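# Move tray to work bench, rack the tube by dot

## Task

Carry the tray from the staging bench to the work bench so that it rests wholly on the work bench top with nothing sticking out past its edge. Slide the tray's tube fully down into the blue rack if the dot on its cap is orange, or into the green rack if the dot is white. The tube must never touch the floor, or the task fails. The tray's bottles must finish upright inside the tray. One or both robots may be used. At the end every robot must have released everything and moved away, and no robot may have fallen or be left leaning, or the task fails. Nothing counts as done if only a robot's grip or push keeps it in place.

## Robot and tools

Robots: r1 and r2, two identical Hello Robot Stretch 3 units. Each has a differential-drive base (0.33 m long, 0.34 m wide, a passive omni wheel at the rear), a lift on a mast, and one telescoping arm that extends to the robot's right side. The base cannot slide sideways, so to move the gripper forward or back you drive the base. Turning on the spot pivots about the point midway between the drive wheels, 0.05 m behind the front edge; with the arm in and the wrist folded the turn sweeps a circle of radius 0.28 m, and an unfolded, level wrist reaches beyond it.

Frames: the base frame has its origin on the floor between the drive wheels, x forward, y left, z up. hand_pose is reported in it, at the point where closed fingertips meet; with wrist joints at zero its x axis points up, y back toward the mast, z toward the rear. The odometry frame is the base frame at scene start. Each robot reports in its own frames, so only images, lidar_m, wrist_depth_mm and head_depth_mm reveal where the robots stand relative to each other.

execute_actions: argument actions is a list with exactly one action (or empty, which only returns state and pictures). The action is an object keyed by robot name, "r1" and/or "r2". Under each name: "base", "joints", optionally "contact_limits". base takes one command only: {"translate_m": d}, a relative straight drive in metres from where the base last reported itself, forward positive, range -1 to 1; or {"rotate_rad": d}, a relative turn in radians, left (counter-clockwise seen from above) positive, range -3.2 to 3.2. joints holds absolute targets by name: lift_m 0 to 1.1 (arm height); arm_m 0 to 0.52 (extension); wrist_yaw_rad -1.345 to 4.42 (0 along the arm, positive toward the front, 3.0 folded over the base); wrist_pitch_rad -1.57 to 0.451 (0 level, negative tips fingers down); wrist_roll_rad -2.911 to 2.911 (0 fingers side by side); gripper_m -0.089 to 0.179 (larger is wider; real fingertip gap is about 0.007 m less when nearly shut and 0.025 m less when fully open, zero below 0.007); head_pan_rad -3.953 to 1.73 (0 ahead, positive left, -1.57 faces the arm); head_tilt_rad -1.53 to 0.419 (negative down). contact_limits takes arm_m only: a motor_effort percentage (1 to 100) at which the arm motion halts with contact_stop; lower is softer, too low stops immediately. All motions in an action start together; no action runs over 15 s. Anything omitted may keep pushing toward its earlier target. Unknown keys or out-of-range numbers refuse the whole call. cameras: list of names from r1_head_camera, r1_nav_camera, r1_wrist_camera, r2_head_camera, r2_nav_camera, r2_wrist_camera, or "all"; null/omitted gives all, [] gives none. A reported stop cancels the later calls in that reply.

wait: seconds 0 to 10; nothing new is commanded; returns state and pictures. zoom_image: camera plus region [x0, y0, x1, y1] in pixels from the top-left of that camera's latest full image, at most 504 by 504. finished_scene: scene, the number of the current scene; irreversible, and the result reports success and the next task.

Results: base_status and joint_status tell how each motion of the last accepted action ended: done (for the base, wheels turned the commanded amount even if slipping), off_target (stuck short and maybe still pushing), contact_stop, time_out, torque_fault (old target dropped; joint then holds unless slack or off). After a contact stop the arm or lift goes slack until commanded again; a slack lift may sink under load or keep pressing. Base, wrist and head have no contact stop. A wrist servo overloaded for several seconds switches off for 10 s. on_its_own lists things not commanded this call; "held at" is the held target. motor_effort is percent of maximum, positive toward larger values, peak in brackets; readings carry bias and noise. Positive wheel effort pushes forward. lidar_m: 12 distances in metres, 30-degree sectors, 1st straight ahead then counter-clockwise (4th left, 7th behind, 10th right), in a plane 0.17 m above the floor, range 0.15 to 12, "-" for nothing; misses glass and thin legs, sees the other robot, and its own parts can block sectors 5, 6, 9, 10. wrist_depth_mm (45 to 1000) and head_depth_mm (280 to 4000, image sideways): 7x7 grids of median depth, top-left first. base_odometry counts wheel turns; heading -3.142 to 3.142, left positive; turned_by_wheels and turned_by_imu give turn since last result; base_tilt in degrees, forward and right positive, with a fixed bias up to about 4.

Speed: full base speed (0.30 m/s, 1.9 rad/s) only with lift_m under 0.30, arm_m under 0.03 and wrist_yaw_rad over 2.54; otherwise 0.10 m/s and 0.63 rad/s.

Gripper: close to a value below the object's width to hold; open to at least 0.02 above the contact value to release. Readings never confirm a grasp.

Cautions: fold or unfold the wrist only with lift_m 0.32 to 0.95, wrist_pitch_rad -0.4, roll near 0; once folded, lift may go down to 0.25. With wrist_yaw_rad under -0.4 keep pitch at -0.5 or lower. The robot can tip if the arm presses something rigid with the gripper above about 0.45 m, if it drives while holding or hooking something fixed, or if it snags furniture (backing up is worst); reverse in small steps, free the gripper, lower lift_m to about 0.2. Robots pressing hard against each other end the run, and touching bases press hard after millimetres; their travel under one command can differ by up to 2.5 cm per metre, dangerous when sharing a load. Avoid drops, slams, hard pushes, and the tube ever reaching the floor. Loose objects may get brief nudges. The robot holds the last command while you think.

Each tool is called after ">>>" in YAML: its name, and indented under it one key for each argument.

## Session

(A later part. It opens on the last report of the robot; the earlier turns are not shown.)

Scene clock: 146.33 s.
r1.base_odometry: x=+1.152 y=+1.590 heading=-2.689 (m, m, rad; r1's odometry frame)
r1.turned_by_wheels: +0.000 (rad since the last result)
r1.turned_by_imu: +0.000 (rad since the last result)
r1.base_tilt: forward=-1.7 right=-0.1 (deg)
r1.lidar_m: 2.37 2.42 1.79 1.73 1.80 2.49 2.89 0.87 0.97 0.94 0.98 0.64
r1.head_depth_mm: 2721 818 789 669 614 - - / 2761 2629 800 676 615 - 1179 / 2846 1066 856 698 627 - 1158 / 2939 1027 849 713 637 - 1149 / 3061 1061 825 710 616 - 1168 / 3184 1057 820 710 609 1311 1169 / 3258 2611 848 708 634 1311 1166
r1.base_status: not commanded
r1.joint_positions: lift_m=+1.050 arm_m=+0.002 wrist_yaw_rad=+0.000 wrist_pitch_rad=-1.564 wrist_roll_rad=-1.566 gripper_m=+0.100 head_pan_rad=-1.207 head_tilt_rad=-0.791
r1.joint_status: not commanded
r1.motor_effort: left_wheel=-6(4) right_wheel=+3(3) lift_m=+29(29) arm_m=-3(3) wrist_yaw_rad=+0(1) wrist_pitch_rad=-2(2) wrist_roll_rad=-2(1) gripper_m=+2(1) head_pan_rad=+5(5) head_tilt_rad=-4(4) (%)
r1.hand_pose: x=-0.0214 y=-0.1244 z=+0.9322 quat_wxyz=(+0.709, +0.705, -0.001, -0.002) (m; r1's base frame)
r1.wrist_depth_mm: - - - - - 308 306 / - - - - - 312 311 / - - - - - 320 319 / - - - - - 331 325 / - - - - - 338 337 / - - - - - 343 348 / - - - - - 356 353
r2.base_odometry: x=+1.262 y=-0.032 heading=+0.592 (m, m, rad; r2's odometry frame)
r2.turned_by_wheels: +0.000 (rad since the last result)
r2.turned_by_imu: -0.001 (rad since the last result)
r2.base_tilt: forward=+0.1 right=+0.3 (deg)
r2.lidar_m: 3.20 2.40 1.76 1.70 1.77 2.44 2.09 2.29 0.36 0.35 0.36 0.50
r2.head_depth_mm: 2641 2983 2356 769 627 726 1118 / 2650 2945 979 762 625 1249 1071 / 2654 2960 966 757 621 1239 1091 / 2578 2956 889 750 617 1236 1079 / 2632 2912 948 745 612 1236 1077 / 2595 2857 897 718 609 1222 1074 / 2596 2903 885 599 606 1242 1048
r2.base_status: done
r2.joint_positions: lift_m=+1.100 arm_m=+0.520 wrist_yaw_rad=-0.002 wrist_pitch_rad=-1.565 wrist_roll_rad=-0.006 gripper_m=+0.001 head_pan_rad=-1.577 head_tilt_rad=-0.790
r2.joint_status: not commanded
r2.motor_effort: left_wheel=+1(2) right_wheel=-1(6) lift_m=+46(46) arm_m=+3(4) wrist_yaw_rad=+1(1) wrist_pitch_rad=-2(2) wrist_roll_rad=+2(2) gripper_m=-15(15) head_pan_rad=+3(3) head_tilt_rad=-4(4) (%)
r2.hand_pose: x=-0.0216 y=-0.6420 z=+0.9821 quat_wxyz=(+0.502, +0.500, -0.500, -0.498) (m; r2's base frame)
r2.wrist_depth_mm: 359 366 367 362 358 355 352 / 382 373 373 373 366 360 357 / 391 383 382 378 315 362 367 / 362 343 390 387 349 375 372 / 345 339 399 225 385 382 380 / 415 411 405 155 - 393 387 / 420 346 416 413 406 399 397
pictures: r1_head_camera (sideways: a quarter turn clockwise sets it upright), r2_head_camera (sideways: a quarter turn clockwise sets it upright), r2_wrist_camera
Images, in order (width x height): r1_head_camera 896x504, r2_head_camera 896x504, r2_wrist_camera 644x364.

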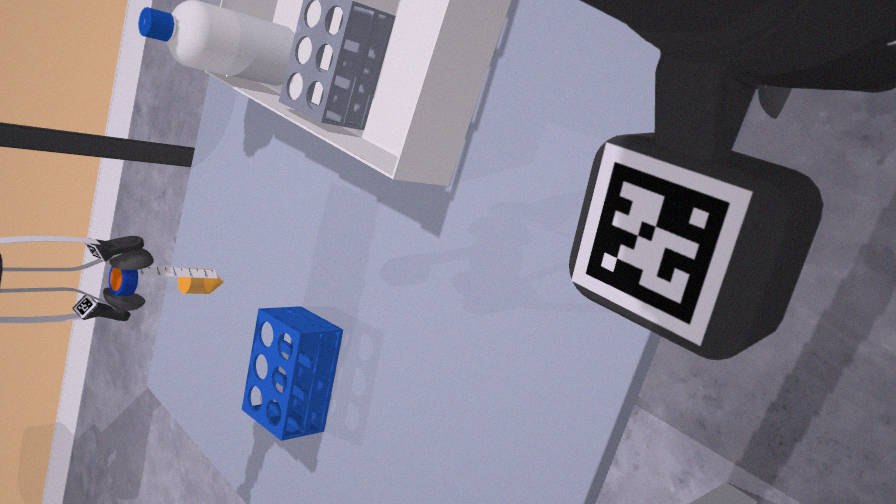

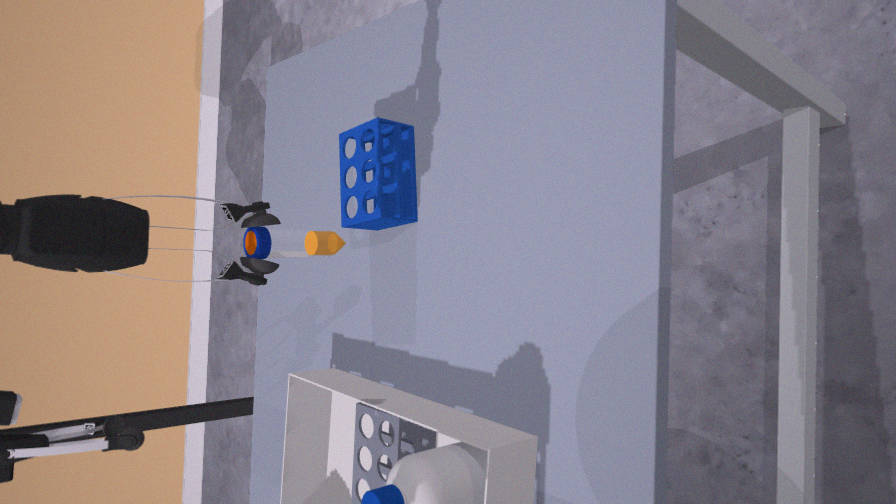

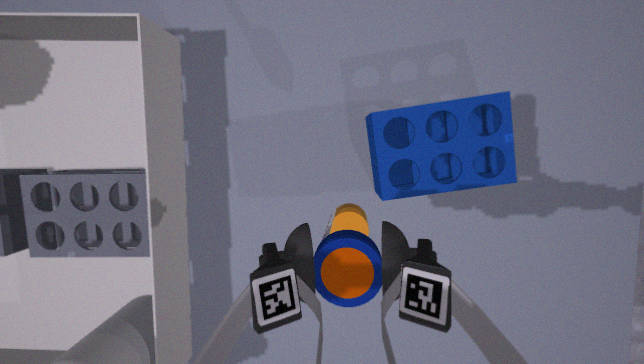

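>>> execute_actions:
  actions:
    - {"r2":{"base":{"rotate_rad":0.17}}}
  cameras: []

>>> execute_actions:
  actions:
    - {"r2":{"base":{"translate_m":-0.2}}}
  cameras: []

>>> execute_actions:
  actions:
    - {"r2":{"base":{"rotate_rad":-0.17}}}
  cameras: []

>>> execute_actions:
  actions:
    - {"r2":{"base":{"translate_m":0.139},"joints":{"arm_m":0.513}}}
  cameras: ["r2_head_camera","r2_wrist_camera","r1_head_camera"]

Scene clock: 157.73 s.
r1.base_odometry: x=+1.152 y=+1.590 heading=-2.689 (m, m, rad; r1's odometry frame)
r1.turned_by_wheels: +0.000 (rad since the last result)
r1.turned_by_imu: +0.000 (rad since the last result)
r1.base_tilt: forward=-1.7 right=+0.0 (deg)
r1.lidar_m: 2.36 2.43 1.79 1.73 1.80 2.50 2.90 0.86 0.97 0.94 0.98 0.64
r1.head_depth_mm: 2698 819 788 668 617 - - / 2801 2640 799 675 613 - 1179 / 1387 968 857 696 626 - 1155 / 3015 1062 856 712 638 - 1150 / 3058 1061 825 712 619 - 1170 / 3150 1060 823 711 610 1314 1168 / 3242 2614 848 708 634 1310 1162
r1.base_status: not commanded
r1.joint_positions: lift_m=+1.050 arm_m=+0.002 wrist_yaw_rad=+0.000 wrist_pitch_rad=-1.564 wrist_roll_rad=-1.566 gripper_m=+0.100 head_pan_rad=-1.207 head_tilt_rad=-0.791
r1.joint_status: not commanded
r1.motor_effort: left_wheel=-5(5) right_wheel=+3(3) lift_m=+29(29) arm_m=-2(3) wrist_yaw_rad=-1(1) wrist_pitch_rad=-2(2) wrist_roll_rad=-1(2) gripper_m=+0(0) head_pan_rad=+5(5) head_tilt_rad=-5(4) (%)
r1.hand_pose: x=-0.0214 y=-0.1244 z=+0.9322 quat_wxyz=(+0.709, +0.705, -0.001, -0.002) (m; r1's base frame)
r1.wrist_depth_mm: - - - - - 307 305 / - - - - - 312 313 / - - - - - 321 319 / - - - - - 330 327 / - - - - - 338 337 / - - - - - 343 345 / - - - - - 355 355
r2.base_odometry: x=+1.262 y=-0.032 heading=+0.762 (m, m, rad; r2's odometry frame)
r2.turned_by_wheels: +0.170 (rad since the last result)
r2.turned_by_imu: +0.171 (rad since the last result)
r2.base_tilt: forward=+0.1 right=+0.2 (deg)
r2.lidar_m: 3.21 2.07 1.71 1.70 1.89 3.00 2.10 0.42 0.35 0.35 0.38 0.61
r2.head_depth_mm: 2546 2887 986 766 629 570 975 / 2593 2863 972 745 624 1221 1093 / 2633 2959 967 755 621 1240 1081 / 2683 2948 889 748 616 1242 1079 / 1272 2750 906 725 614 1254 1080 / 2772 3060 907 614 610 1272 1089 / 2856 3071 856 731 621 1266 1102
r2.base_status: done
r2.joint_positions: lift_m=+1.100 arm_m=+0.520 wrist_yaw_rad=-0.002 wrist_pitch_rad=-1.565 wrist_roll_rad=-0.006 gripper_m=+0.001 head_pan_rad=-1.577 head_tilt_rad=-0.790
r2.joint_status: not commanded
r2.motor_effort: left_wheel=-4(8) right_wheel=+3(8) lift_m=+46(46) arm_m=+3(4) wrist_yaw_rad=+1(1) wrist_pitch_rad=-2(2) wrist_roll_rad=+2(2) gripper_m=-15(15) head_pan_rad=+2(3) head_tilt_rad=-5(4) (%)
r2.hand_pose: x=-0.0216 y=-0.6420 z=+0.9821 quat_wxyz=(+0.502, +0.500, -0.500, -0.498) (m; r2's base frame)
r2.wrist_depth_mm: 321 367 366 363 360 355 354 / 383 378 371 372 364 363 358 / 332 358 378 377 372 366 337 / 337 342 332 387 379 326 316 / 403 403 387 226 387 386 379 / 410 411 366 155 - 392 388 / 375 289 353 412 408 399 394
pictures: none
No camera images: the call's "cameras" was empty. Leave "cameras" out to get every camera's image.

Scene clock: 161.17 s.
r1.base_odometry: x=+1.152 y=+1.590 heading=-2.689 (m, m, rad; r1's odometry frame)
r1.turned_by_wheels: +0.000 (rad since the last result)
r1.turned_by_imu: +0.000 (rad since the last result)
r1.base_tilt: forward=-1.6 right=+0.0 (deg)
r1.lidar_m: 2.36 2.42 1.80 1.73 1.80 2.50 2.89 0.86 0.97 0.94 0.98 0.64
r1.head_depth_mm: 2701 817 789 670 616 - - / 2795 2616 801 675 613 - 1174 / 2909 1069 858 697 626 - 1153 / 2886 1066 855 711 637 - 1151 / 3056 1062 823 712 618 - 1166 / 3124 1059 822 710 609 1307 1167 / 3260 2581 849 706 634 1314 1160
r1.base_status: not commanded
r1.joint_positions: lift_m=+1.050 arm_m=+0.002 wrist_yaw_rad=+0.000 wrist_pitch_rad=-1.564 wrist_roll_rad=-1.566 gripper_m=+0.100 head_pan_rad=-1.207 head_tilt_rad=-0.791
r1.joint_status: not commanded
r1.motor_effort: left_wheel=-5(5) right_wheel=+3(3) lift_m=+29(29) arm_m=-2(2) wrist_yaw_rad=+0(2) wrist_pitch_rad=-2(2) wrist_roll_rad=-1(2) gripper_m=+1(1) head_pan_rad=+5(5) head_tilt_rad=-4(4) (%)
r1.hand_pose: x=-0.0214 y=-0.1244 z=+0.9322 quat_wxyz=(+0.709, +0.705, -0.001, -0.002) (m; r1's base frame)
r1.wrist_depth_mm: - - - - - 310 305 / - - - - - 314 312 / - - - - - 320 321 / - - - - - 331 330 / - - - - - 339 335 / - - - - - 346 343 / - - - - - 356 352
r2.base_odometry: x=+1.117 y=-0.170 heading=+0.762 (m, m, rad; r2's odometry frame)
r2.turned_by_wheels: +0.000 (rad since the last result)
r2.turned_by_imu: -0.001 (rad since the last result)
r2.base_tilt: forward=+0.1 right=+0.2 (deg)
r2.lidar_m: 3.40 2.12 1.74 1.73 1.92 3.07 1.89 2.10 0.31 0.31 0.35 0.55
r2.head_depth_mm: 2526 2839 2449 1846 1512 1255 1134 / 2546 2888 976 762 625 552 1112 / 2612 2880 968 756 622 551 1004 / 2612 2953 839 734 618 560 1080 / 2695 2966 946 745 613 1211 1077 / 2580 2961 905 740 610 1227 1070 / 2754 3035 889 724 607 1243 1067
r2.base_status: done
r2.joint_positions: lift_m=+1.100 arm_m=+0.520 wrist_yaw_rad=-0.002 wrist_pitch_rad=-1.565 wrist_roll_rad=-0.006 gripper_m=+0.001 head_pan_rad=-1.577 head_tilt_rad=-0.790
r2.joint_status: not commanded
r2.motor_effort: left_wheel=-4(9) right_wheel=+3(4) lift_m=+46(46) arm_m=+3(3) wrist_yaw_rad=+1(1) wrist_pitch_rad=-2(2) wrist_roll_rad=+2(2) gripper_m=-15(15) head_pan_rad=+2(3) head_tilt_rad=-4(5) (%)
r2.hand_pose: x=-0.0216 y=-0.6420 z=+0.9821 quat_wxyz=(+0.502, +0.500, -0.500, -0.498) (m; r2's base frame)
r2.wrist_depth_mm: 369 368 367 363 359 356 354 / 381 377 373 371 365 361 - / 372 384 385 377 372 370 - / 337 396 390 379 375 378 - / 362 401 401 225 385 384 - / 369 412 408 155 - 393 - / 357 419 413 412 407 408 -
pictures: none
No camera images: the call's "cameras" was empty. Leave "cameras" out to get every camera's image.

Scene clock: 163.00 s.
r1.base_odometry: x=+1.152 y=+1.590 heading=-2.689 (m, m, rad; r1's odometry frame)
r1.turned_by_wheels: +0.000 (rad since the last result)
r1.turned_by_imu: +0.000 (rad since the last result)
r1.base_tilt: forward=-1.7 right=+0.0 (deg)
r1.lidar_m: 2.37 2.43 1.79 1.73 1.81 2.50 2.90 0.86 0.97 0.94 0.98 0.64
r1.head_depth_mm: 2709 819 790 668 615 - - / 2793 2629 799 676 615 - 1171 / 2891 1066 857 699 625 - 1153 / 2911 1067 854 714 637 - 1151 / 3054 1060 824 710 615 - 1170 / 3155 1058 820 710 611 1311 1167 / 3031 2503 849 706 633 1313 1163
r1.base_status: not commanded
r1.joint_positions: lift_m=+1.050 arm_m=+0.002 wrist_yaw_rad=+0.000 wrist_pitch_rad=-1.564 wrist_roll_rad=-1.566 gripper_m=+0.100 head_pan_rad=-1.207 head_tilt_rad=-0.791
r1.joint_status: not commanded
r1.motor_effort: left_wheel=-4(5) right_wheel=+3(3) lift_m=+29(29) arm_m=-2(3) wrist_yaw_rad=-1(0) wrist_pitch_rad=-2(2) wrist_roll_rad=-1(1) gripper_m=+1(0) head_pan_rad=+5(5) head_tilt_rad=-5(4) (%)
r1.hand_pose: x=-0.0214 y=-0.1244 z=+0.9322 quat_wxyz=(+0.709, +0.705, -0.001, -0.002) (m; r1's base frame)
r1.wrist_depth_mm: - - - - - 306 306 / - - - - - 313 311 / - - - - - 320 319 / - - - - - 327 324 / - - - - - 341 337 / - - - - - 345 341 / - - - - - 356 353
r2.base_odometry: x=+1.117 y=-0.170 heading=+0.592 (m, m, rad; r2's odometry frame)
r2.turned_by_wheels: -0.170 (rad since the last result)
r2.turned_by_imu: -0.171 (rad since the last result)
r2.base_tilt: forward=+0.0 right=+0.1 (deg)
r2.lidar_m: 1.25 2.44 1.80 1.74 1.80 2.48 1.89 2.09 0.31 0.31 0.32 0.45
r2.head_depth_mm: 2594 2923 2441 1898 1550 1315 1139 / 2614 2924 2430 1888 1470 1243 1136 / 2616 2930 1002 756 622 563 1088 / 2559 2917 891 749 617 562 1077 / 2611 2917 947 729 613 559 1077 / 2598 2861 942 737 611 555 1068 / 2597 2860 932 734 607 552 1068
r2.base_status: done
r2.joint_positions: lift_m=+1.100 arm_m=+0.520 wrist_yaw_rad=-0.002 wrist_pitch_rad=-1.565 wrist_roll_rad=-0.006 gripper_m=+0.001 head_pan_rad=-1.577 head_tilt_rad=-0.790
r2.joint_status: not commanded
r2.motor_effort: left_wheel=+2(7) right_wheel=-4(8) lift_m=+46(46) arm_m=+3(3) wrist_yaw_rad=+0(1) wrist_pitch_rad=-2(2) wrist_roll_rad=+2(2) gripper_m=-15(15) head_pan_rad=+3(3) head_tilt_rad=-5(5) (%)
r2.hand_pose: x=-0.0216 y=-0.6420 z=+0.9821 quat_wxyz=(+0.502, +0.500, -0.500, -0.498) (m; r2's base frame)
r2.wrist_depth_mm: 374 372 366 362 360 - - / 382 377 376 370 367 - - / 391 385 380 379 375 - - / 400 397 331 385 382 - - / 406 403 387 224 385 - - / 413 412 407 155 - - - / 424 422 415 412 405 - -
pictures: none
No camera images: the call's "cameras" was empty. Leave "cameras" out to get every camera's image.

Scene clock: 165.80 s.
r1.base_odometry: x=+1.152 y=+1.590 heading=-2.689 (m, m, rad; r1's odometry frame)
r1.turned_by_wheels: +0.000 (rad since the last result)
r1.turned_by_imu: +0.000 (rad since the last result)
r1.base_tilt: forward=-1.7 right=+0.0 (deg)
r1.lidar_m: 2.36 2.43 1.79 1.74 1.80 2.49 2.89 0.86 0.97 0.94 0.98 0.64
r1.head_depth_mm: 2704 821 789 668 615 - - / 2823 2639 798 676 614 - 1173 / 2903 1068 855 698 627 - 1155 / 3010 1062 852 714 638 - 1152 / 3008 989 826 711 617 - 1171 / 3155 1054 822 709 610 1314 1168 / 3262 2594 849 708 634 1308 1171
r1.base_status: not commanded
r1.joint_positions: lift_m=+1.050 arm_m=+0.002 wrist_yaw_rad=+0.000 wrist_pitch_rad=-1.564 wrist_roll_rad=-1.566 gripper_m=+0.100 head_pan_rad=-1.207 head_tilt_rad=-0.791
r1.joint_status: not commanded
r1.motor_effort: left_wheel=-5(5) right_wheel=+3(3) lift_m=+29(30) arm_m=-3(3) wrist_yaw_rad=+0(1) wrist_pitch_rad=-2(2) wrist_roll_rad=-1(2) gripper_m=+1(0) head_pan_rad=+5(5) head_tilt_rad=-4(3) (%)
r1.hand_pose: x=-0.0214 y=-0.1244 z=+0.9322 quat_wxyz=(+0.709, +0.705, -0.001, -0.002) (m; r1's base frame)
r1.wrist_depth_mm: - - - - - 307 306 / - - - - - 312 311 / - - - - - 321 319 / - - - - - 327 328 / - - - - - 336 335 / - - - - - 343 344 / - - - - - 356 353
r2.base_odometry: x=+1.232 y=-0.092 heading=+0.592 (m, m, rad; r2's odometry frame)
r2.turned_by_wheels: +0.000 (rad since the last result)
r2.turned_by_imu: +0.001 (rad since the last result)
r2.base_tilt: forward=+0.2 right=+0.2 (deg)
r2.lidar_m: 1.21 2.45 1.79 1.73 1.80 2.49 2.03 2.22 0.32 0.31 0.33 0.45
r2.head_depth_mm: 2621 2960 2420 819 627 571 1133 / 2618 2900 978 760 625 567 1010 / 2603 2924 967 738 621 562 1088 / 2551 2896 788 735 617 560 1084 / 2622 2914 948 745 613 557 1077 / 2614 2842 935 739 610 554 1077 / 1147 2845 859 692 606 552 1069
r2.base_status: done
r2.joint_positions: lift_m=+1.100 arm_m=+0.513 wrist_yaw_rad=-0.002 wrist_pitch_rad=-1.565 wrist_roll_rad=-0.006 gripper_m=+0.001 head_pan_rad=-1.577 head_tilt_rad=-0.790
r2.joint_status: all done
r2.motor_effort: left_wheel=+3(7) right_wheel=-4(5) lift_m=+46(46) arm_m=-4(5) wrist_yaw_rad=+1(1) wrist_pitch_rad=-2(2) wrist_roll_rad=+2(2) gripper_m=-16(15) head_pan_rad=+2(2) head_tilt_rad=-5(5) (%)
r2.hand_pose: x=-0.0216 y=-0.6355 z=+0.9821 quat_wxyz=(+0.502, +0.500, -0.500, -0.498) (m; r2's base frame)
r2.wrist_depth_mm: 376 371 367 363 361 357 355 / 377 375 372 370 367 362 - / 386 383 383 374 370 369 - / 394 389 391 381 353 377 - / 342 395 398 226 387 383 - / 417 398 408 155 - 393 - / 420 401 417 409 408 398 -
pictures: r1_head_camera (sideways: a quarter turn clockwise sets it upright), r2_head_camera (sideways: a quarter turn clockwise sets it upright), r2_wrist_camera
Images, in order (width x height): r1_head_camera 896x504, r2_head_camera 896x504, r2_wrist_camera 644x364.

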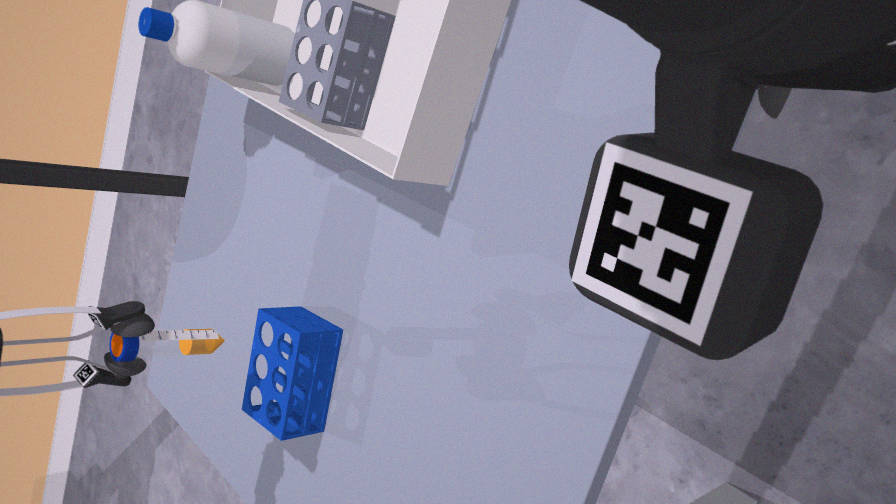

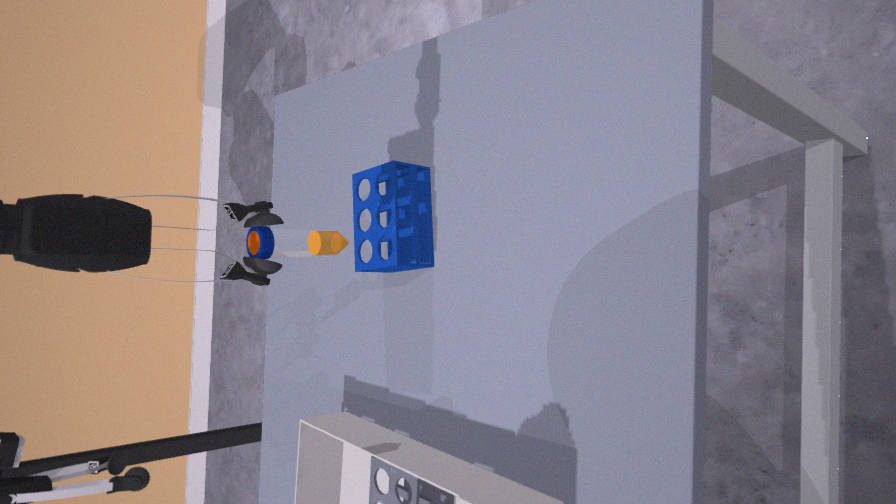

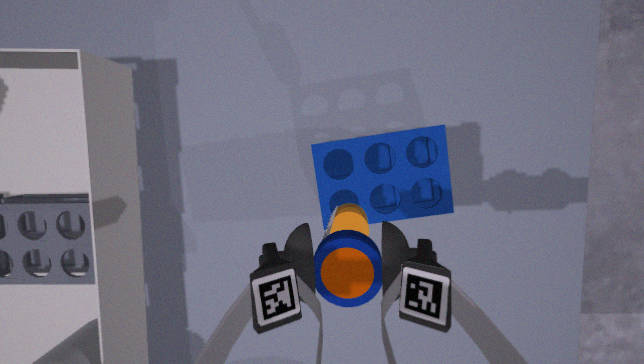

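On target. Lower in two steps.

>>> execute_actions:
  actions:
    - {"r2":{"joints":{"lift_m":1.045}}}
  cameras: ["r2_head_camera","r2_wrist_camera","r1_head_camera"]

>>> execute_actions:
  actions:
    - {"r2":{"joints":{"lift_m":0.99}}}
  cameras: ["r2_head_camera","r2_wrist_camera","r1_head_camera"]

Scene clock: 169.83 s.
r1.base_odometry: x=+1.152 y=+1.590 heading=-2.689 (m, m, rad; r1's odometry frame)
r1.turned_by_wheels: +0.000 (rad since the last result)
r1.turned_by_imu: +0.000 (rad since the last result)
r1.base_tilt: forward=-1.7 right=+0.0 (deg)
r1.lidar_m: 2.36 2.43 1.80 1.73 1.80 2.50 2.90 0.87 0.98 0.94 0.98 0.64
r1.head_depth_mm: 2726 820 787 671 614 - - / 2785 2633 801 675 614 - 1173 / 2853 1066 857 698 627 - 1152 / 2978 1063 854 713 637 - 1150 / 701 990 822 711 616 - 1164 / 708 1024 822 711 609 1316 1165 / 3262 2609 850 711 634 1320 1170
r1.base_status: not commanded
r1.joint_positions: lift_m=+1.050 arm_m=+0.002 wrist_yaw_rad=+0.000 wrist_pitch_rad=-1.564 wrist_roll_rad=-1.566 gripper_m=+0.100 head_pan_rad=-1.207 head_tilt_rad=-0.791
r1.joint_status: not commanded
r1.motor_effort: left_wheel=-5(5) right_wheel=+3(3) lift_m=+28(29) arm_m=-2(3) wrist_yaw_rad=-1(1) wrist_pitch_rad=-2(2) wrist_roll_rad=-1(1) gripper_m=+1(1) head_pan_rad=+5(5) head_tilt_rad=-4(3) (%)
r1.hand_pose: x=-0.0214 y=-0.1244 z=+0.9322 quat_wxyz=(+0.709, +0.705, -0.001, -0.002) (m; r1's base frame)
r1.wrist_depth_mm: - - - - - 310 304 / - - - - - 314 313 / - - - - - 318 319 / - - - - - 329 323 / - - - - - 338 334 / - - - - - 348 346 / - - - - - 353 353
r2.base_odometry: x=+1.232 y=-0.092 heading=+0.592 (m, m, rad; r2's odometry frame)
r2.turned_by_wheels: +0.000 (rad since the last result)
r2.turned_by_imu: +0.000 (rad since the last result)
r2.base_tilt: forward=+0.1 right=+0.2 (deg)
r2.lidar_m: 1.21 2.44 1.80 1.74 1.81 2.48 2.02 2.22 0.32 0.31 0.32 0.45
r2.head_depth_mm: 2707 2906 2432 821 629 570 1134 / 2603 2932 977 763 624 566 1002 / 2727 2952 962 739 621 564 1087 / 2618 2911 919 733 617 560 1084 / 2595 2906 948 747 614 556 1075 / 2619 2862 935 740 609 553 1076 / 1144 2816 859 692 605 551 1073
r2.base_status: not commanded
r2.joint_positions: lift_m=+1.045 arm_m=+0.513 wrist_yaw_rad=-0.002 wrist_pitch_rad=-1.565 wrist_roll_rad=-0.006 gripper_m=+0.001 head_pan_rad=-1.577 head_tilt_rad=-0.790
r2.joint_status: all done
r2.motor_effort: left_wheel=+3(3) right_wheel=-3(3) lift_m=+33(41) arm_m=-4(4) wrist_yaw_rad=+1(1) wrist_pitch_rad=-2(2) wrist_roll_rad=+2(2) gripper_m=-16(15) head_pan_rad=+2(3) head_tilt_rad=-5(5) (%)
r2.hand_pose: x=-0.0216 y=-0.6355 z=+0.9276 quat_wxyz=(+0.502, +0.500, -0.500, -0.498) (m; r2's base frame)
r2.wrist_depth_mm: 319 317 313 313 307 302 300 / 287 323 318 315 314 308 307 / 287 330 327 324 316 314 311 / 295 336 333 321 268 321 319 / 298 343 342 225 270 327 324 / 296 350 347 156 - 332 330 / 325 358 356 351 344 340 339
pictures: r1_head_camera (sideways: a quarter turn clockwise sets it upright), r2_head_camera (sideways: a quarter turn clockwise sets it upright), r2_wrist_camera
Images, in order (width x height): r1_head_camera 896x504, r2_head_camera 896x504, r2_wrist_camera 644x364.

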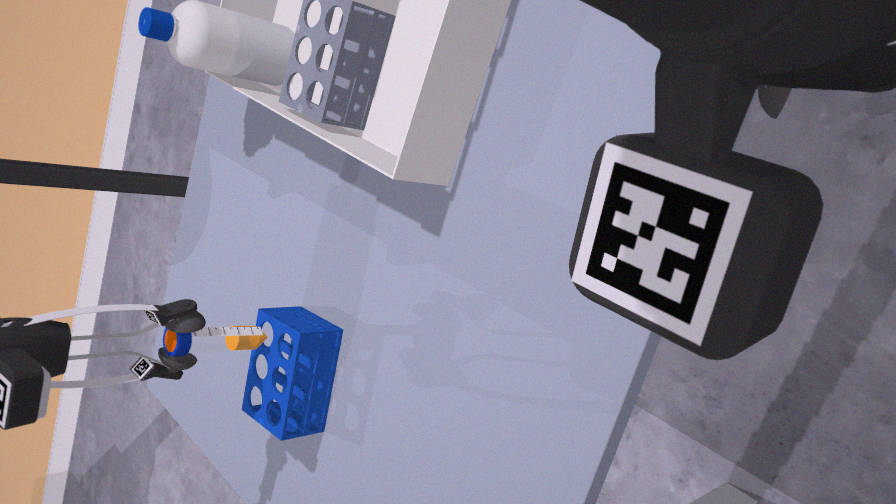

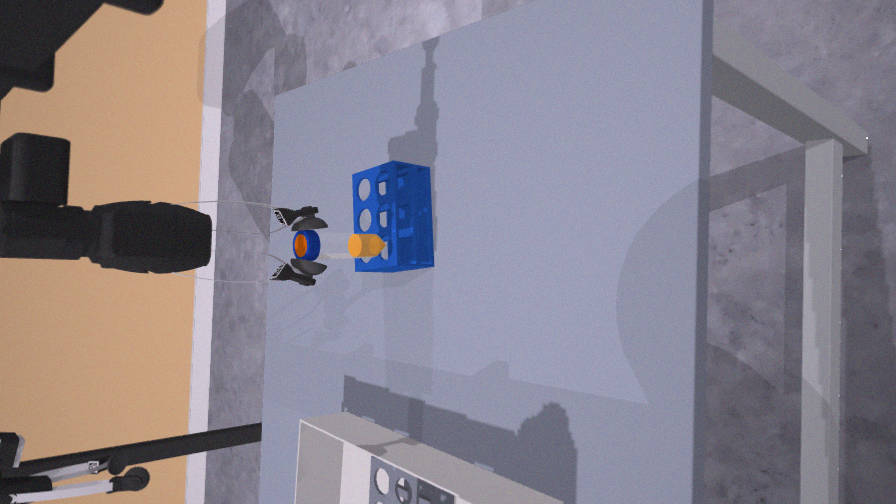

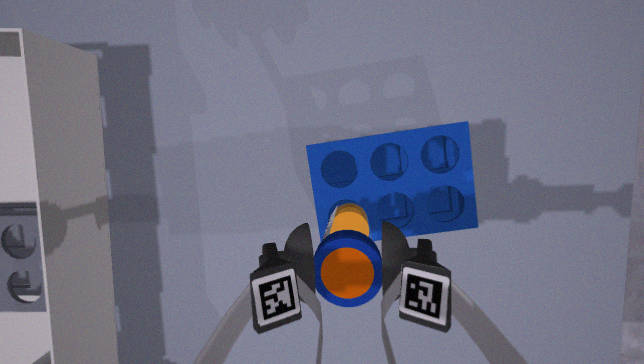

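Scene clock: 171.20 s.
r1.base_odometry: x=+1.152 y=+1.590 heading=-2.689 (m, m, rad; r1's odometry frame)
r1.turned_by_wheels: +0.000 (rad since the last result)
r1.turned_by_imu: +0.000 (rad since the last result)
r1.base_tilt: forward=-1.7 right=+0.0 (deg)
r1.lidar_m: 2.36 2.43 1.80 1.73 1.81 2.50 2.90 0.86 0.98 0.94 0.98 0.64
r1.head_depth_mm: 2698 818 789 669 616 - - / 2814 2645 799 676 613 - 1170 / 2831 1064 855 697 626 - 1157 / 3008 1067 855 712 638 - 1154 / 665 1024 824 710 617 - 1167 / 3046 1058 824 709 610 1312 1168 / 3305 2616 850 709 634 1309 1168
r1.base_status: not commanded
r1.joint_positions: lift_m=+1.050 arm_m=+0.002 wrist_yaw_rad=+0.000 wrist_pitch_rad=-1.564 wrist_roll_rad=-1.566 gripper_m=+0.100 head_pan_rad=-1.207 head_tilt_rad=-0.791
r1.joint_status: not commanded
r1.motor_effort: left_wheel=-5(5) right_wheel=+3(2) lift_m=+29(29) arm_m=-3(3) wrist_yaw_rad=+0(0) wrist_pitch_rad=-2(2) wrist_roll_rad=-2(1) gripper_m=+1(0) head_pan_rad=+5(5) head_tilt_rad=-4(4) (%)
r1.hand_pose: x=-0.0214 y=-0.1244 z=+0.9322 quat_wxyz=(+0.709, +0.705, -0.001, -0.002) (m; r1's base frame)
r1.wrist_depth_mm: - - - - - 308 304 / - - - - - 315 308 / - - - - - 321 321 / - - - - - 327 327 / - - - - - 336 334 / - - - - - 344 344 / - - - - - 356 355
r2.base_odometry: x=+1.232 y=-0.092 heading=+0.592 (m, m, rad; r2's odometry frame)
r2.turned_by_wheels: +0.000 (rad since the last result)
r2.turned_by_imu: +0.000 (rad since the last result)
r2.base_tilt: forward=+0.1 right=+0.3 (deg)
r2.lidar_m: 1.21 2.44 1.80 1.74 1.80 2.48 2.03 2.22 0.32 0.31 0.33 0.45
r2.head_depth_mm: 2537 - 2316 817 630 570 1136 / - 3008 972 762 624 567 1002 / - 2909 966 739 621 563 1079 / 2609 2867 989 733 618 561 1081 / 2607 2922 947 746 614 557 1078 / 2600 2870 939 741 610 554 1076 / 1146 2831 859 693 607 553 1066
r2.base_status: not commanded
r2.joint_positions: lift_m=+0.990 arm_m=+0.513 wrist_yaw_rad=-0.002 wrist_pitch_rad=-1.566 wrist_roll_rad=-0.006 gripper_m=+0.001 head_pan_rad=-1.577 head_tilt_rad=-0.790
r2.joint_status: all done
r2.motor_effort: left_wheel=+2(3) right_wheel=-4(4) lift_m=+30(33) arm_m=-4(4) wrist_yaw_rad=+1(0) wrist_pitch_rad=-2(2) wrist_roll_rad=+2(2) gripper_m=-15(15) head_pan_rad=+3(2) head_tilt_rad=-5(5) (%)
r2.hand_pose: x=-0.0216 y=-0.6353 z=+0.8727 quat_wxyz=(+0.502, +0.500, -0.500, -0.498) (m; r2's base frame)
r2.wrist_depth_mm: 266 263 260 256 253 252 249 / 269 269 264 262 259 255 255 / 273 273 271 266 261 258 258 / 281 280 275 265 210 261 263 / 283 286 282 213 213 268 269 / 282 290 288 154 - 277 274 / 284 299 295 290 286 283 280
pictures: r1_head_camera (sideways: a quarter turn clockwise sets it upright), r2_head_camera (sideways: a quarter turn clockwise sets it upright), r2_wrist_camera
Images, in order (width x height): r1_head_camera 896x504, r2_head_camera 896x504, r2_wrist_camera 644x364.

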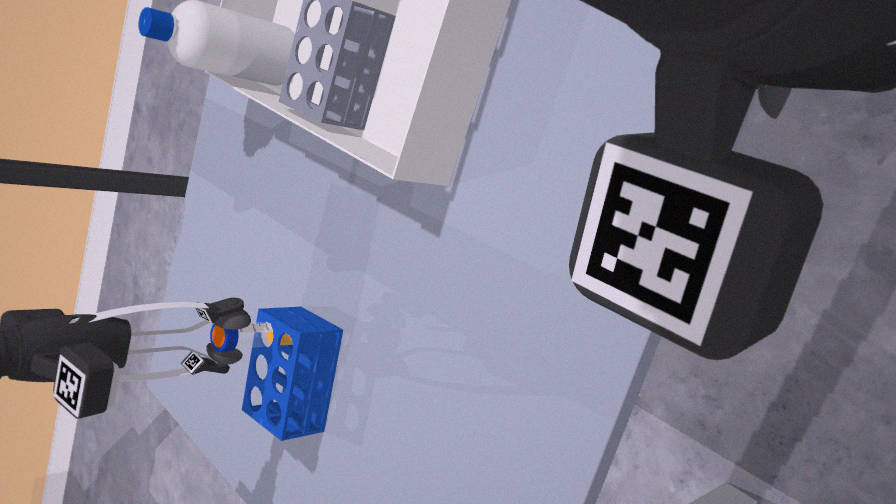

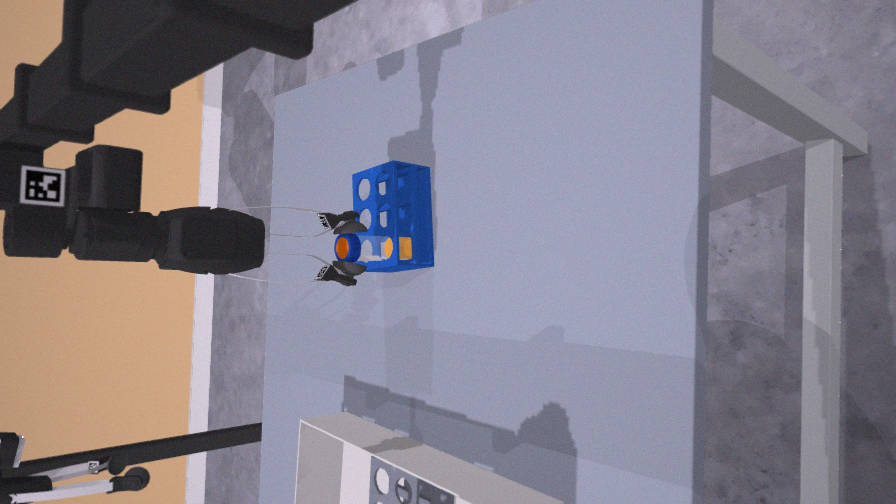

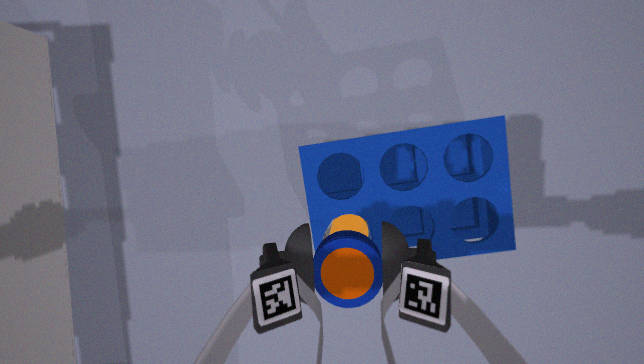

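>>> execute_actions:
  actions:
    - {"r2":{"joints":{"gripper_m":0.07}}}
  cameras: []

>>> execute_actions:
  actions:
    - {"r2":{"joints":{"lift_m":1.06}}}
  cameras: ["r2_wrist_camera"]

>>> execute_actions:
  actions:
    - {"r2":{"joints":{"arm_m":0.0}}}
  cameras: ["r1_head_camera","r1_nav_camera"]

Scene clock: 175.60 s.
r1.base_odometry: x=+1.152 y=+1.590 heading=-2.689 (m, m, rad; r1's odometry frame)
r1.turned_by_wheels: +0.000 (rad since the last result)
r1.turned_by_imu: +0.000 (rad since the last result)
r1.base_tilt: forward=-1.7 right=+0.0 (deg)
r1.lidar_m: 2.37 2.44 1.80 1.74 1.80 2.50 2.89 0.86 0.98 0.94 0.98 0.64
r1.head_depth_mm: 2714 820 788 667 615 - - / 2800 2641 799 673 614 - 1175 / 2844 1067 855 696 626 - 1152 / 2988 1065 854 712 637 - 1150 / 665 1022 823 712 616 - 1170 / 3016 1020 822 710 611 1309 1166 / 3296 2605 849 708 635 1306 1165
r1.base_status: not commanded
r1.joint_positions: lift_m=+1.050 arm_m=+0.002 wrist_yaw_rad=+0.000 wrist_pitch_rad=-1.564 wrist_roll_rad=-1.566 gripper_m=+0.100 head_pan_rad=-1.207 head_tilt_rad=-0.791
r1.joint_status: not commanded
r1.motor_effort: left_wheel=-5(5) right_wheel=+3(3) lift_m=+29(29) arm_m=-3(3) wrist_yaw_rad=-1(1) wrist_pitch_rad=-2(2) wrist_roll_rad=-2(1) gripper_m=+1(1) head_pan_rad=+5(5) head_tilt_rad=-3(5) (%)
r1.hand_pose: x=-0.0214 y=-0.1244 z=+0.9322 quat_wxyz=(+0.709, +0.705, -0.001, -0.002) (m; r1's base frame)
r1.wrist_depth_mm: - - - - - 306 305 / - - - - - 313 311 / - - - - - 321 318 / - - - - - 328 329 / - - - - - 338 336 / - - - - - 344 341 / - - - - - 356 354
r2.base_odometry: x=+1.232 y=-0.092 heading=+0.592 (m, m, rad; r2's odometry frame)
r2.turned_by_wheels: +0.000 (rad since the last result)
r2.turned_by_imu: +0.000 (rad since the last result)
r2.base_tilt: forward=+0.1 right=+0.4 (deg)
r2.lidar_m: 1.21 2.44 1.80 1.73 1.80 2.48 2.02 2.22 0.32 0.31 0.33 0.45
r2.head_depth_mm: 2510 - 2323 819 628 569 1138 / - 2962 971 762 624 567 1001 / - 2936 969 738 621 563 1088 / 2591 2879 956 734 617 560 1078 / 2593 2925 952 746 612 558 1080 / 2609 2844 936 741 610 554 1069 / 1145 2825 859 694 606 552 1067
r2.base_status: not commanded
r2.joint_positions: lift_m=+0.990 arm_m=+0.513 wrist_yaw_rad=-0.002 wrist_pitch_rad=-1.567 wrist_roll_rad=-0.006 gripper_m=+0.070 head_pan_rad=-1.577 head_tilt_rad=-0.790
r2.joint_status: all done
r2.motor_effort: left_wheel=+2(3) right_wheel=-4(4) lift_m=+32(32) arm_m=-4(4) wrist_yaw_rad=+1(1) wrist_pitch_rad=-1(2) wrist_roll_rad=+2(2) gripper_m=+0(81) head_pan_rad=+2(2) head_tilt_rad=-5(5) (%)
r2.hand_pose: x=-0.0216 y=-0.6350 z=+0.8726 quat_wxyz=(+0.502, +0.500, -0.499, -0.498) (m; r2's base frame)
r2.wrist_depth_mm: 262 262 260 257 254 252 248 / 268 268 263 261 259 256 253 / 274 273 271 265 261 258 258 / 280 279 277 264 210 261 263 / 282 285 281 215 214 268 267 / 282 291 288 155 282 277 273 / 285 298 295 291 286 285 280
pictures: none
No camera images: the call's "cameras" was empty. Leave "cameras" out to get every camera's image.

Scene clock: 177.07 s.
r1.base_odometry: x=+1.152 y=+1.590 heading=-2.689 (m, m, rad; r1's odometry frame)
r1.turned_by_wheels: +0.000 (rad since the last result)
r1.turned_by_imu: +0.000 (rad since the last result)
r1.base_tilt: forward=-1.6 right=+0.0 (deg)
r1.lidar_m: 2.36 2.42 1.79 1.73 1.80 2.50 2.89 0.86 0.98 0.94 0.98 0.64
r1.head_depth_mm: 2710 817 787 669 615 - - / 2808 2651 801 673 614 - 1173 / 2860 1068 856 698 626 - 1157 / 3005 1063 856 711 637 - 1150 / 3008 1026 825 712 617 - 1169 / 3021 1021 821 710 609 1313 1165 / 3275 2615 847 708 634 1315 1166
r1.base_status: not commanded
r1.joint_positions: lift_m=+1.050 arm_m=+0.002 wrist_yaw_rad=+0.000 wrist_pitch_rad=-1.564 wrist_roll_rad=-1.566 gripper_m=+0.100 head_pan_rad=-1.207 head_tilt_rad=-0.791
r1.joint_status: not commanded
r1.motor_effort: left_wheel=-5(5) right_wheel=+3(3) lift_m=+29(29) arm_m=-3(3) wrist_yaw_rad=-1(1) wrist_pitch_rad=-2(2) wrist_roll_rad=-1(2) gripper_m=+0(1) head_pan_rad=+5(5) head_tilt_rad=-4(4) (%)
r1.hand_pose: x=-0.0214 y=-0.1244 z=+0.9322 quat_wxyz=(+0.709, +0.705, -0.001, -0.002) (m; r1's base frame)
r1.wrist_depth_mm: - - - - - 307 305 / - - - - - 314 313 / - - - - - 322 317 / - - - - - 328 326 / - - - - - 337 339 / - - - - - 344 343 / - - - - - 355 352
r2.base_odometry: x=+1.232 y=-0.092 heading=+0.592 (m, m, rad; r2's odometry frame)
r2.turned_by_wheels: +0.000 (rad since the last result)
r2.turned_by_imu: +0.000 (rad since the last result)
r2.base_tilt: forward=+0.2 right=+0.3 (deg)
r2.lidar_m: 1.21 2.44 1.79 1.73 1.80 2.48 2.02 2.22 0.32 0.31 0.32 0.45
r2.head_depth_mm: 2652 2947 2444 820 628 569 1135 / 2602 2908 974 762 623 567 1009 / 2701 2945 966 739 621 564 1085 / 2580 2922 953 737 616 559 1081 / 2631 2928 949 747 613 556 1076 / 2589 2881 939 740 609 554 1068 / 1147 2829 859 693 606 553 1066
r2.base_status: not commanded
r2.joint_positions: lift_m=+1.060 arm_m=+0.513 wrist_yaw_rad=-0.002 wrist_pitch_rad=-1.567 wrist_roll_rad=-0.006 gripper_m=+0.070 head_pan_rad=-1.577 head_tilt_rad=-0.790
r2.joint_status: all done
r2.motor_effort: left_wheel=+3(3) right_wheel=-3(4) lift_m=+46(48) arm_m=-4(4) wrist_yaw_rad=+1(1) wrist_pitch_rad=-1(1) wrist_roll_rad=+2(2) gripper_m=+1(1) head_pan_rad=+2(3) head_tilt_rad=-5(5) (%)
r2.hand_pose: x=-0.0216 y=-0.6350 z=+0.9422 quat_wxyz=(+0.502, +0.500, -0.499, -0.498) (m; r2's base frame)
r2.wrist_depth_mm: 335 331 327 323 320 316 313 / 300 338 333 331 327 323 318 / 308 344 340 335 330 330 328 / 331 352 347 335 283 334 335 / 298 359 354 351 313 342 340 / 308 366 365 359 356 349 348 / 377 373 373 368 362 358 355
pictures: r2_wrist_camera
Images, in order (width x height): r2_wrist_camera 644x364.

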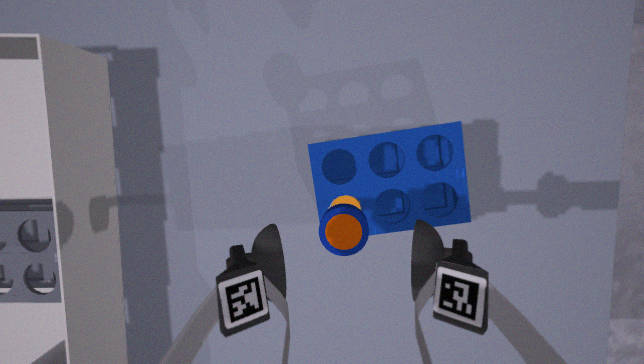

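Scene clock: 182.00 s.
r1.base_odometry: x=+1.152 y=+1.590 heading=-2.689 (m, m, rad; r1's odometry frame)
r1.turned_by_wheels: +0.000 (rad since the last result)
r1.turned_by_imu: +0.000 (rad since the last result)
r1.base_tilt: forward=-1.6 right=-0.1 (deg)
r1.lidar_m: 2.36 2.43 1.79 1.73 1.81 2.49 2.90 0.86 0.97 0.94 0.98 0.64
r1.head_depth_mm: 2721 819 788 669 615 - - / 2819 2642 800 676 615 - 1172 / 2823 1070 858 698 627 - 1153 / 3021 1064 853 713 639 - 1159 / 3053 1058 822 713 617 - 1172 / 3169 1055 823 710 610 1313 1166 / 3272 2593 848 709 633 1313 1163
r1.base_status: not commanded
r1.joint_positions: lift_m=+1.050 arm_m=+0.002 wrist_yaw_rad=+0.000 wrist_pitch_rad=-1.564 wrist_roll_rad=-1.566 gripper_m=+0.100 head_pan_rad=-1.207 head_tilt_rad=-0.791
r1.joint_status: not commanded
r1.motor_effort: left_wheel=-5(5) right_wheel=+2(3) lift_m=+29(29) arm_m=-2(3) wrist_yaw_rad=-1(1) wrist_pitch_rad=-2(2) wrist_roll_rad=-1(1) gripper_m=+1(0) head_pan_rad=+5(5) head_tilt_rad=-4(4) (%)
r1.hand_pose: x=-0.0214 y=-0.1244 z=+0.9322 quat_wxyz=(+0.709, +0.705, -0.001, -0.002) (m; r1's base frame)
r1.wrist_depth_mm: - - - - - 306 304 / - - - - - 313 314 / - - - - - 322 318 / - - - - - 332 327 / - - - - - 337 338 / - - - - - 344 342 / - - - - - 353 355
r2.base_odometry: x=+1.232 y=-0.092 heading=+0.592 (m, m, rad; r2's odometry frame)
r2.turned_by_wheels: +0.000 (rad since the last result)
r2.turned_by_imu: +0.000 (rad since the last result)
r2.base_tilt: forward=+0.1 right=+0.3 (deg)
r2.lidar_m: 1.21 2.43 1.79 1.73 1.81 2.48 2.02 2.22 0.32 0.31 0.33 0.45
r2.head_depth_mm: 2513 - - - - 569 1136 / - - - - - - - / - - - - - - - / 2582 2924 957 - - - 1080 / 2606 2936 949 747 613 557 1166 / 2600 2851 936 741 611 555 1072 / 1147 2828 861 693 606 1193 1068
r2.base_status: not commanded
r2.joint_positions: lift_m=+1.060 arm_m=+0.003 wrist_yaw_rad=+0.000 wrist_pitch_rad=-1.567 wrist_roll_rad=-0.006 gripper_m=+0.070 head_pan_rad=-1.577 head_tilt_rad=-0.790
r2.joint_status: all done
joint sent to its limit — the command would take r2.arm_m past its lower limit, so that joint was sent only as far as its limit.
r2.motor_effort: left_wheel=+3(3) right_wheel=-3(4) lift_m=+46(46) arm_m=-4(5) wrist_yaw_rad=-1(1) wrist_pitch_rad=-1(1) wrist_roll_rad=+2(2) gripper_m=+1(0) head_pan_rad=+2(3) head_tilt_rad=-4(5) (%)
r2.hand_pose: x=-0.0216 y=-0.1246 z=+0.9422 quat_wxyz=(+0.502, +0.501, -0.499, -0.498) (m; r2's base frame)
r2.wrist_depth_mm: 335 333 328 326 322 318 315 / 978 951 975 - - - - / - - - - - - - / - - - - - - - / - - - - - - - / - - - - - - - / - - - - - - -
pictures: r1_head_camera (sideways: a quarter turn clockwise sets it upright), r1_nav_camera (sideways: a quarter turn counterclockwise sets it upright)
Images, in order (width x height): r1_head_camera 896x504, r1_nav_camera 672x504.

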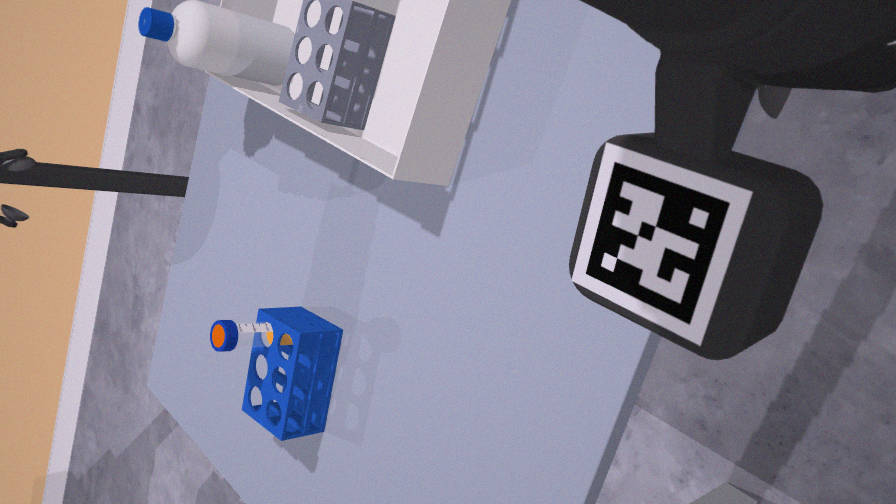

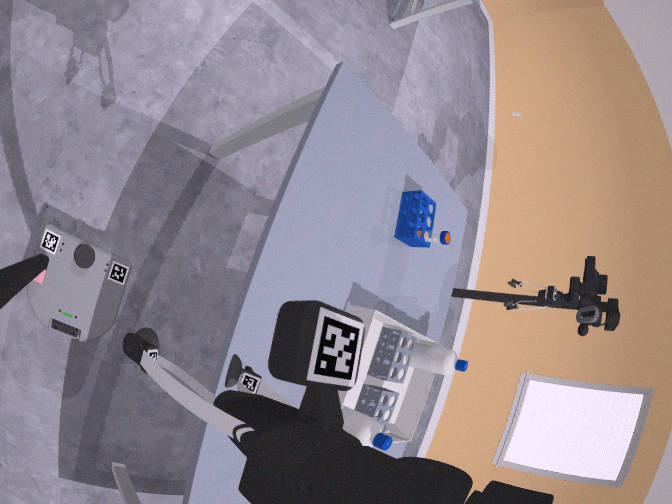

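>>> finished_scene:
  scene: 2

The scene is finished: the task was done.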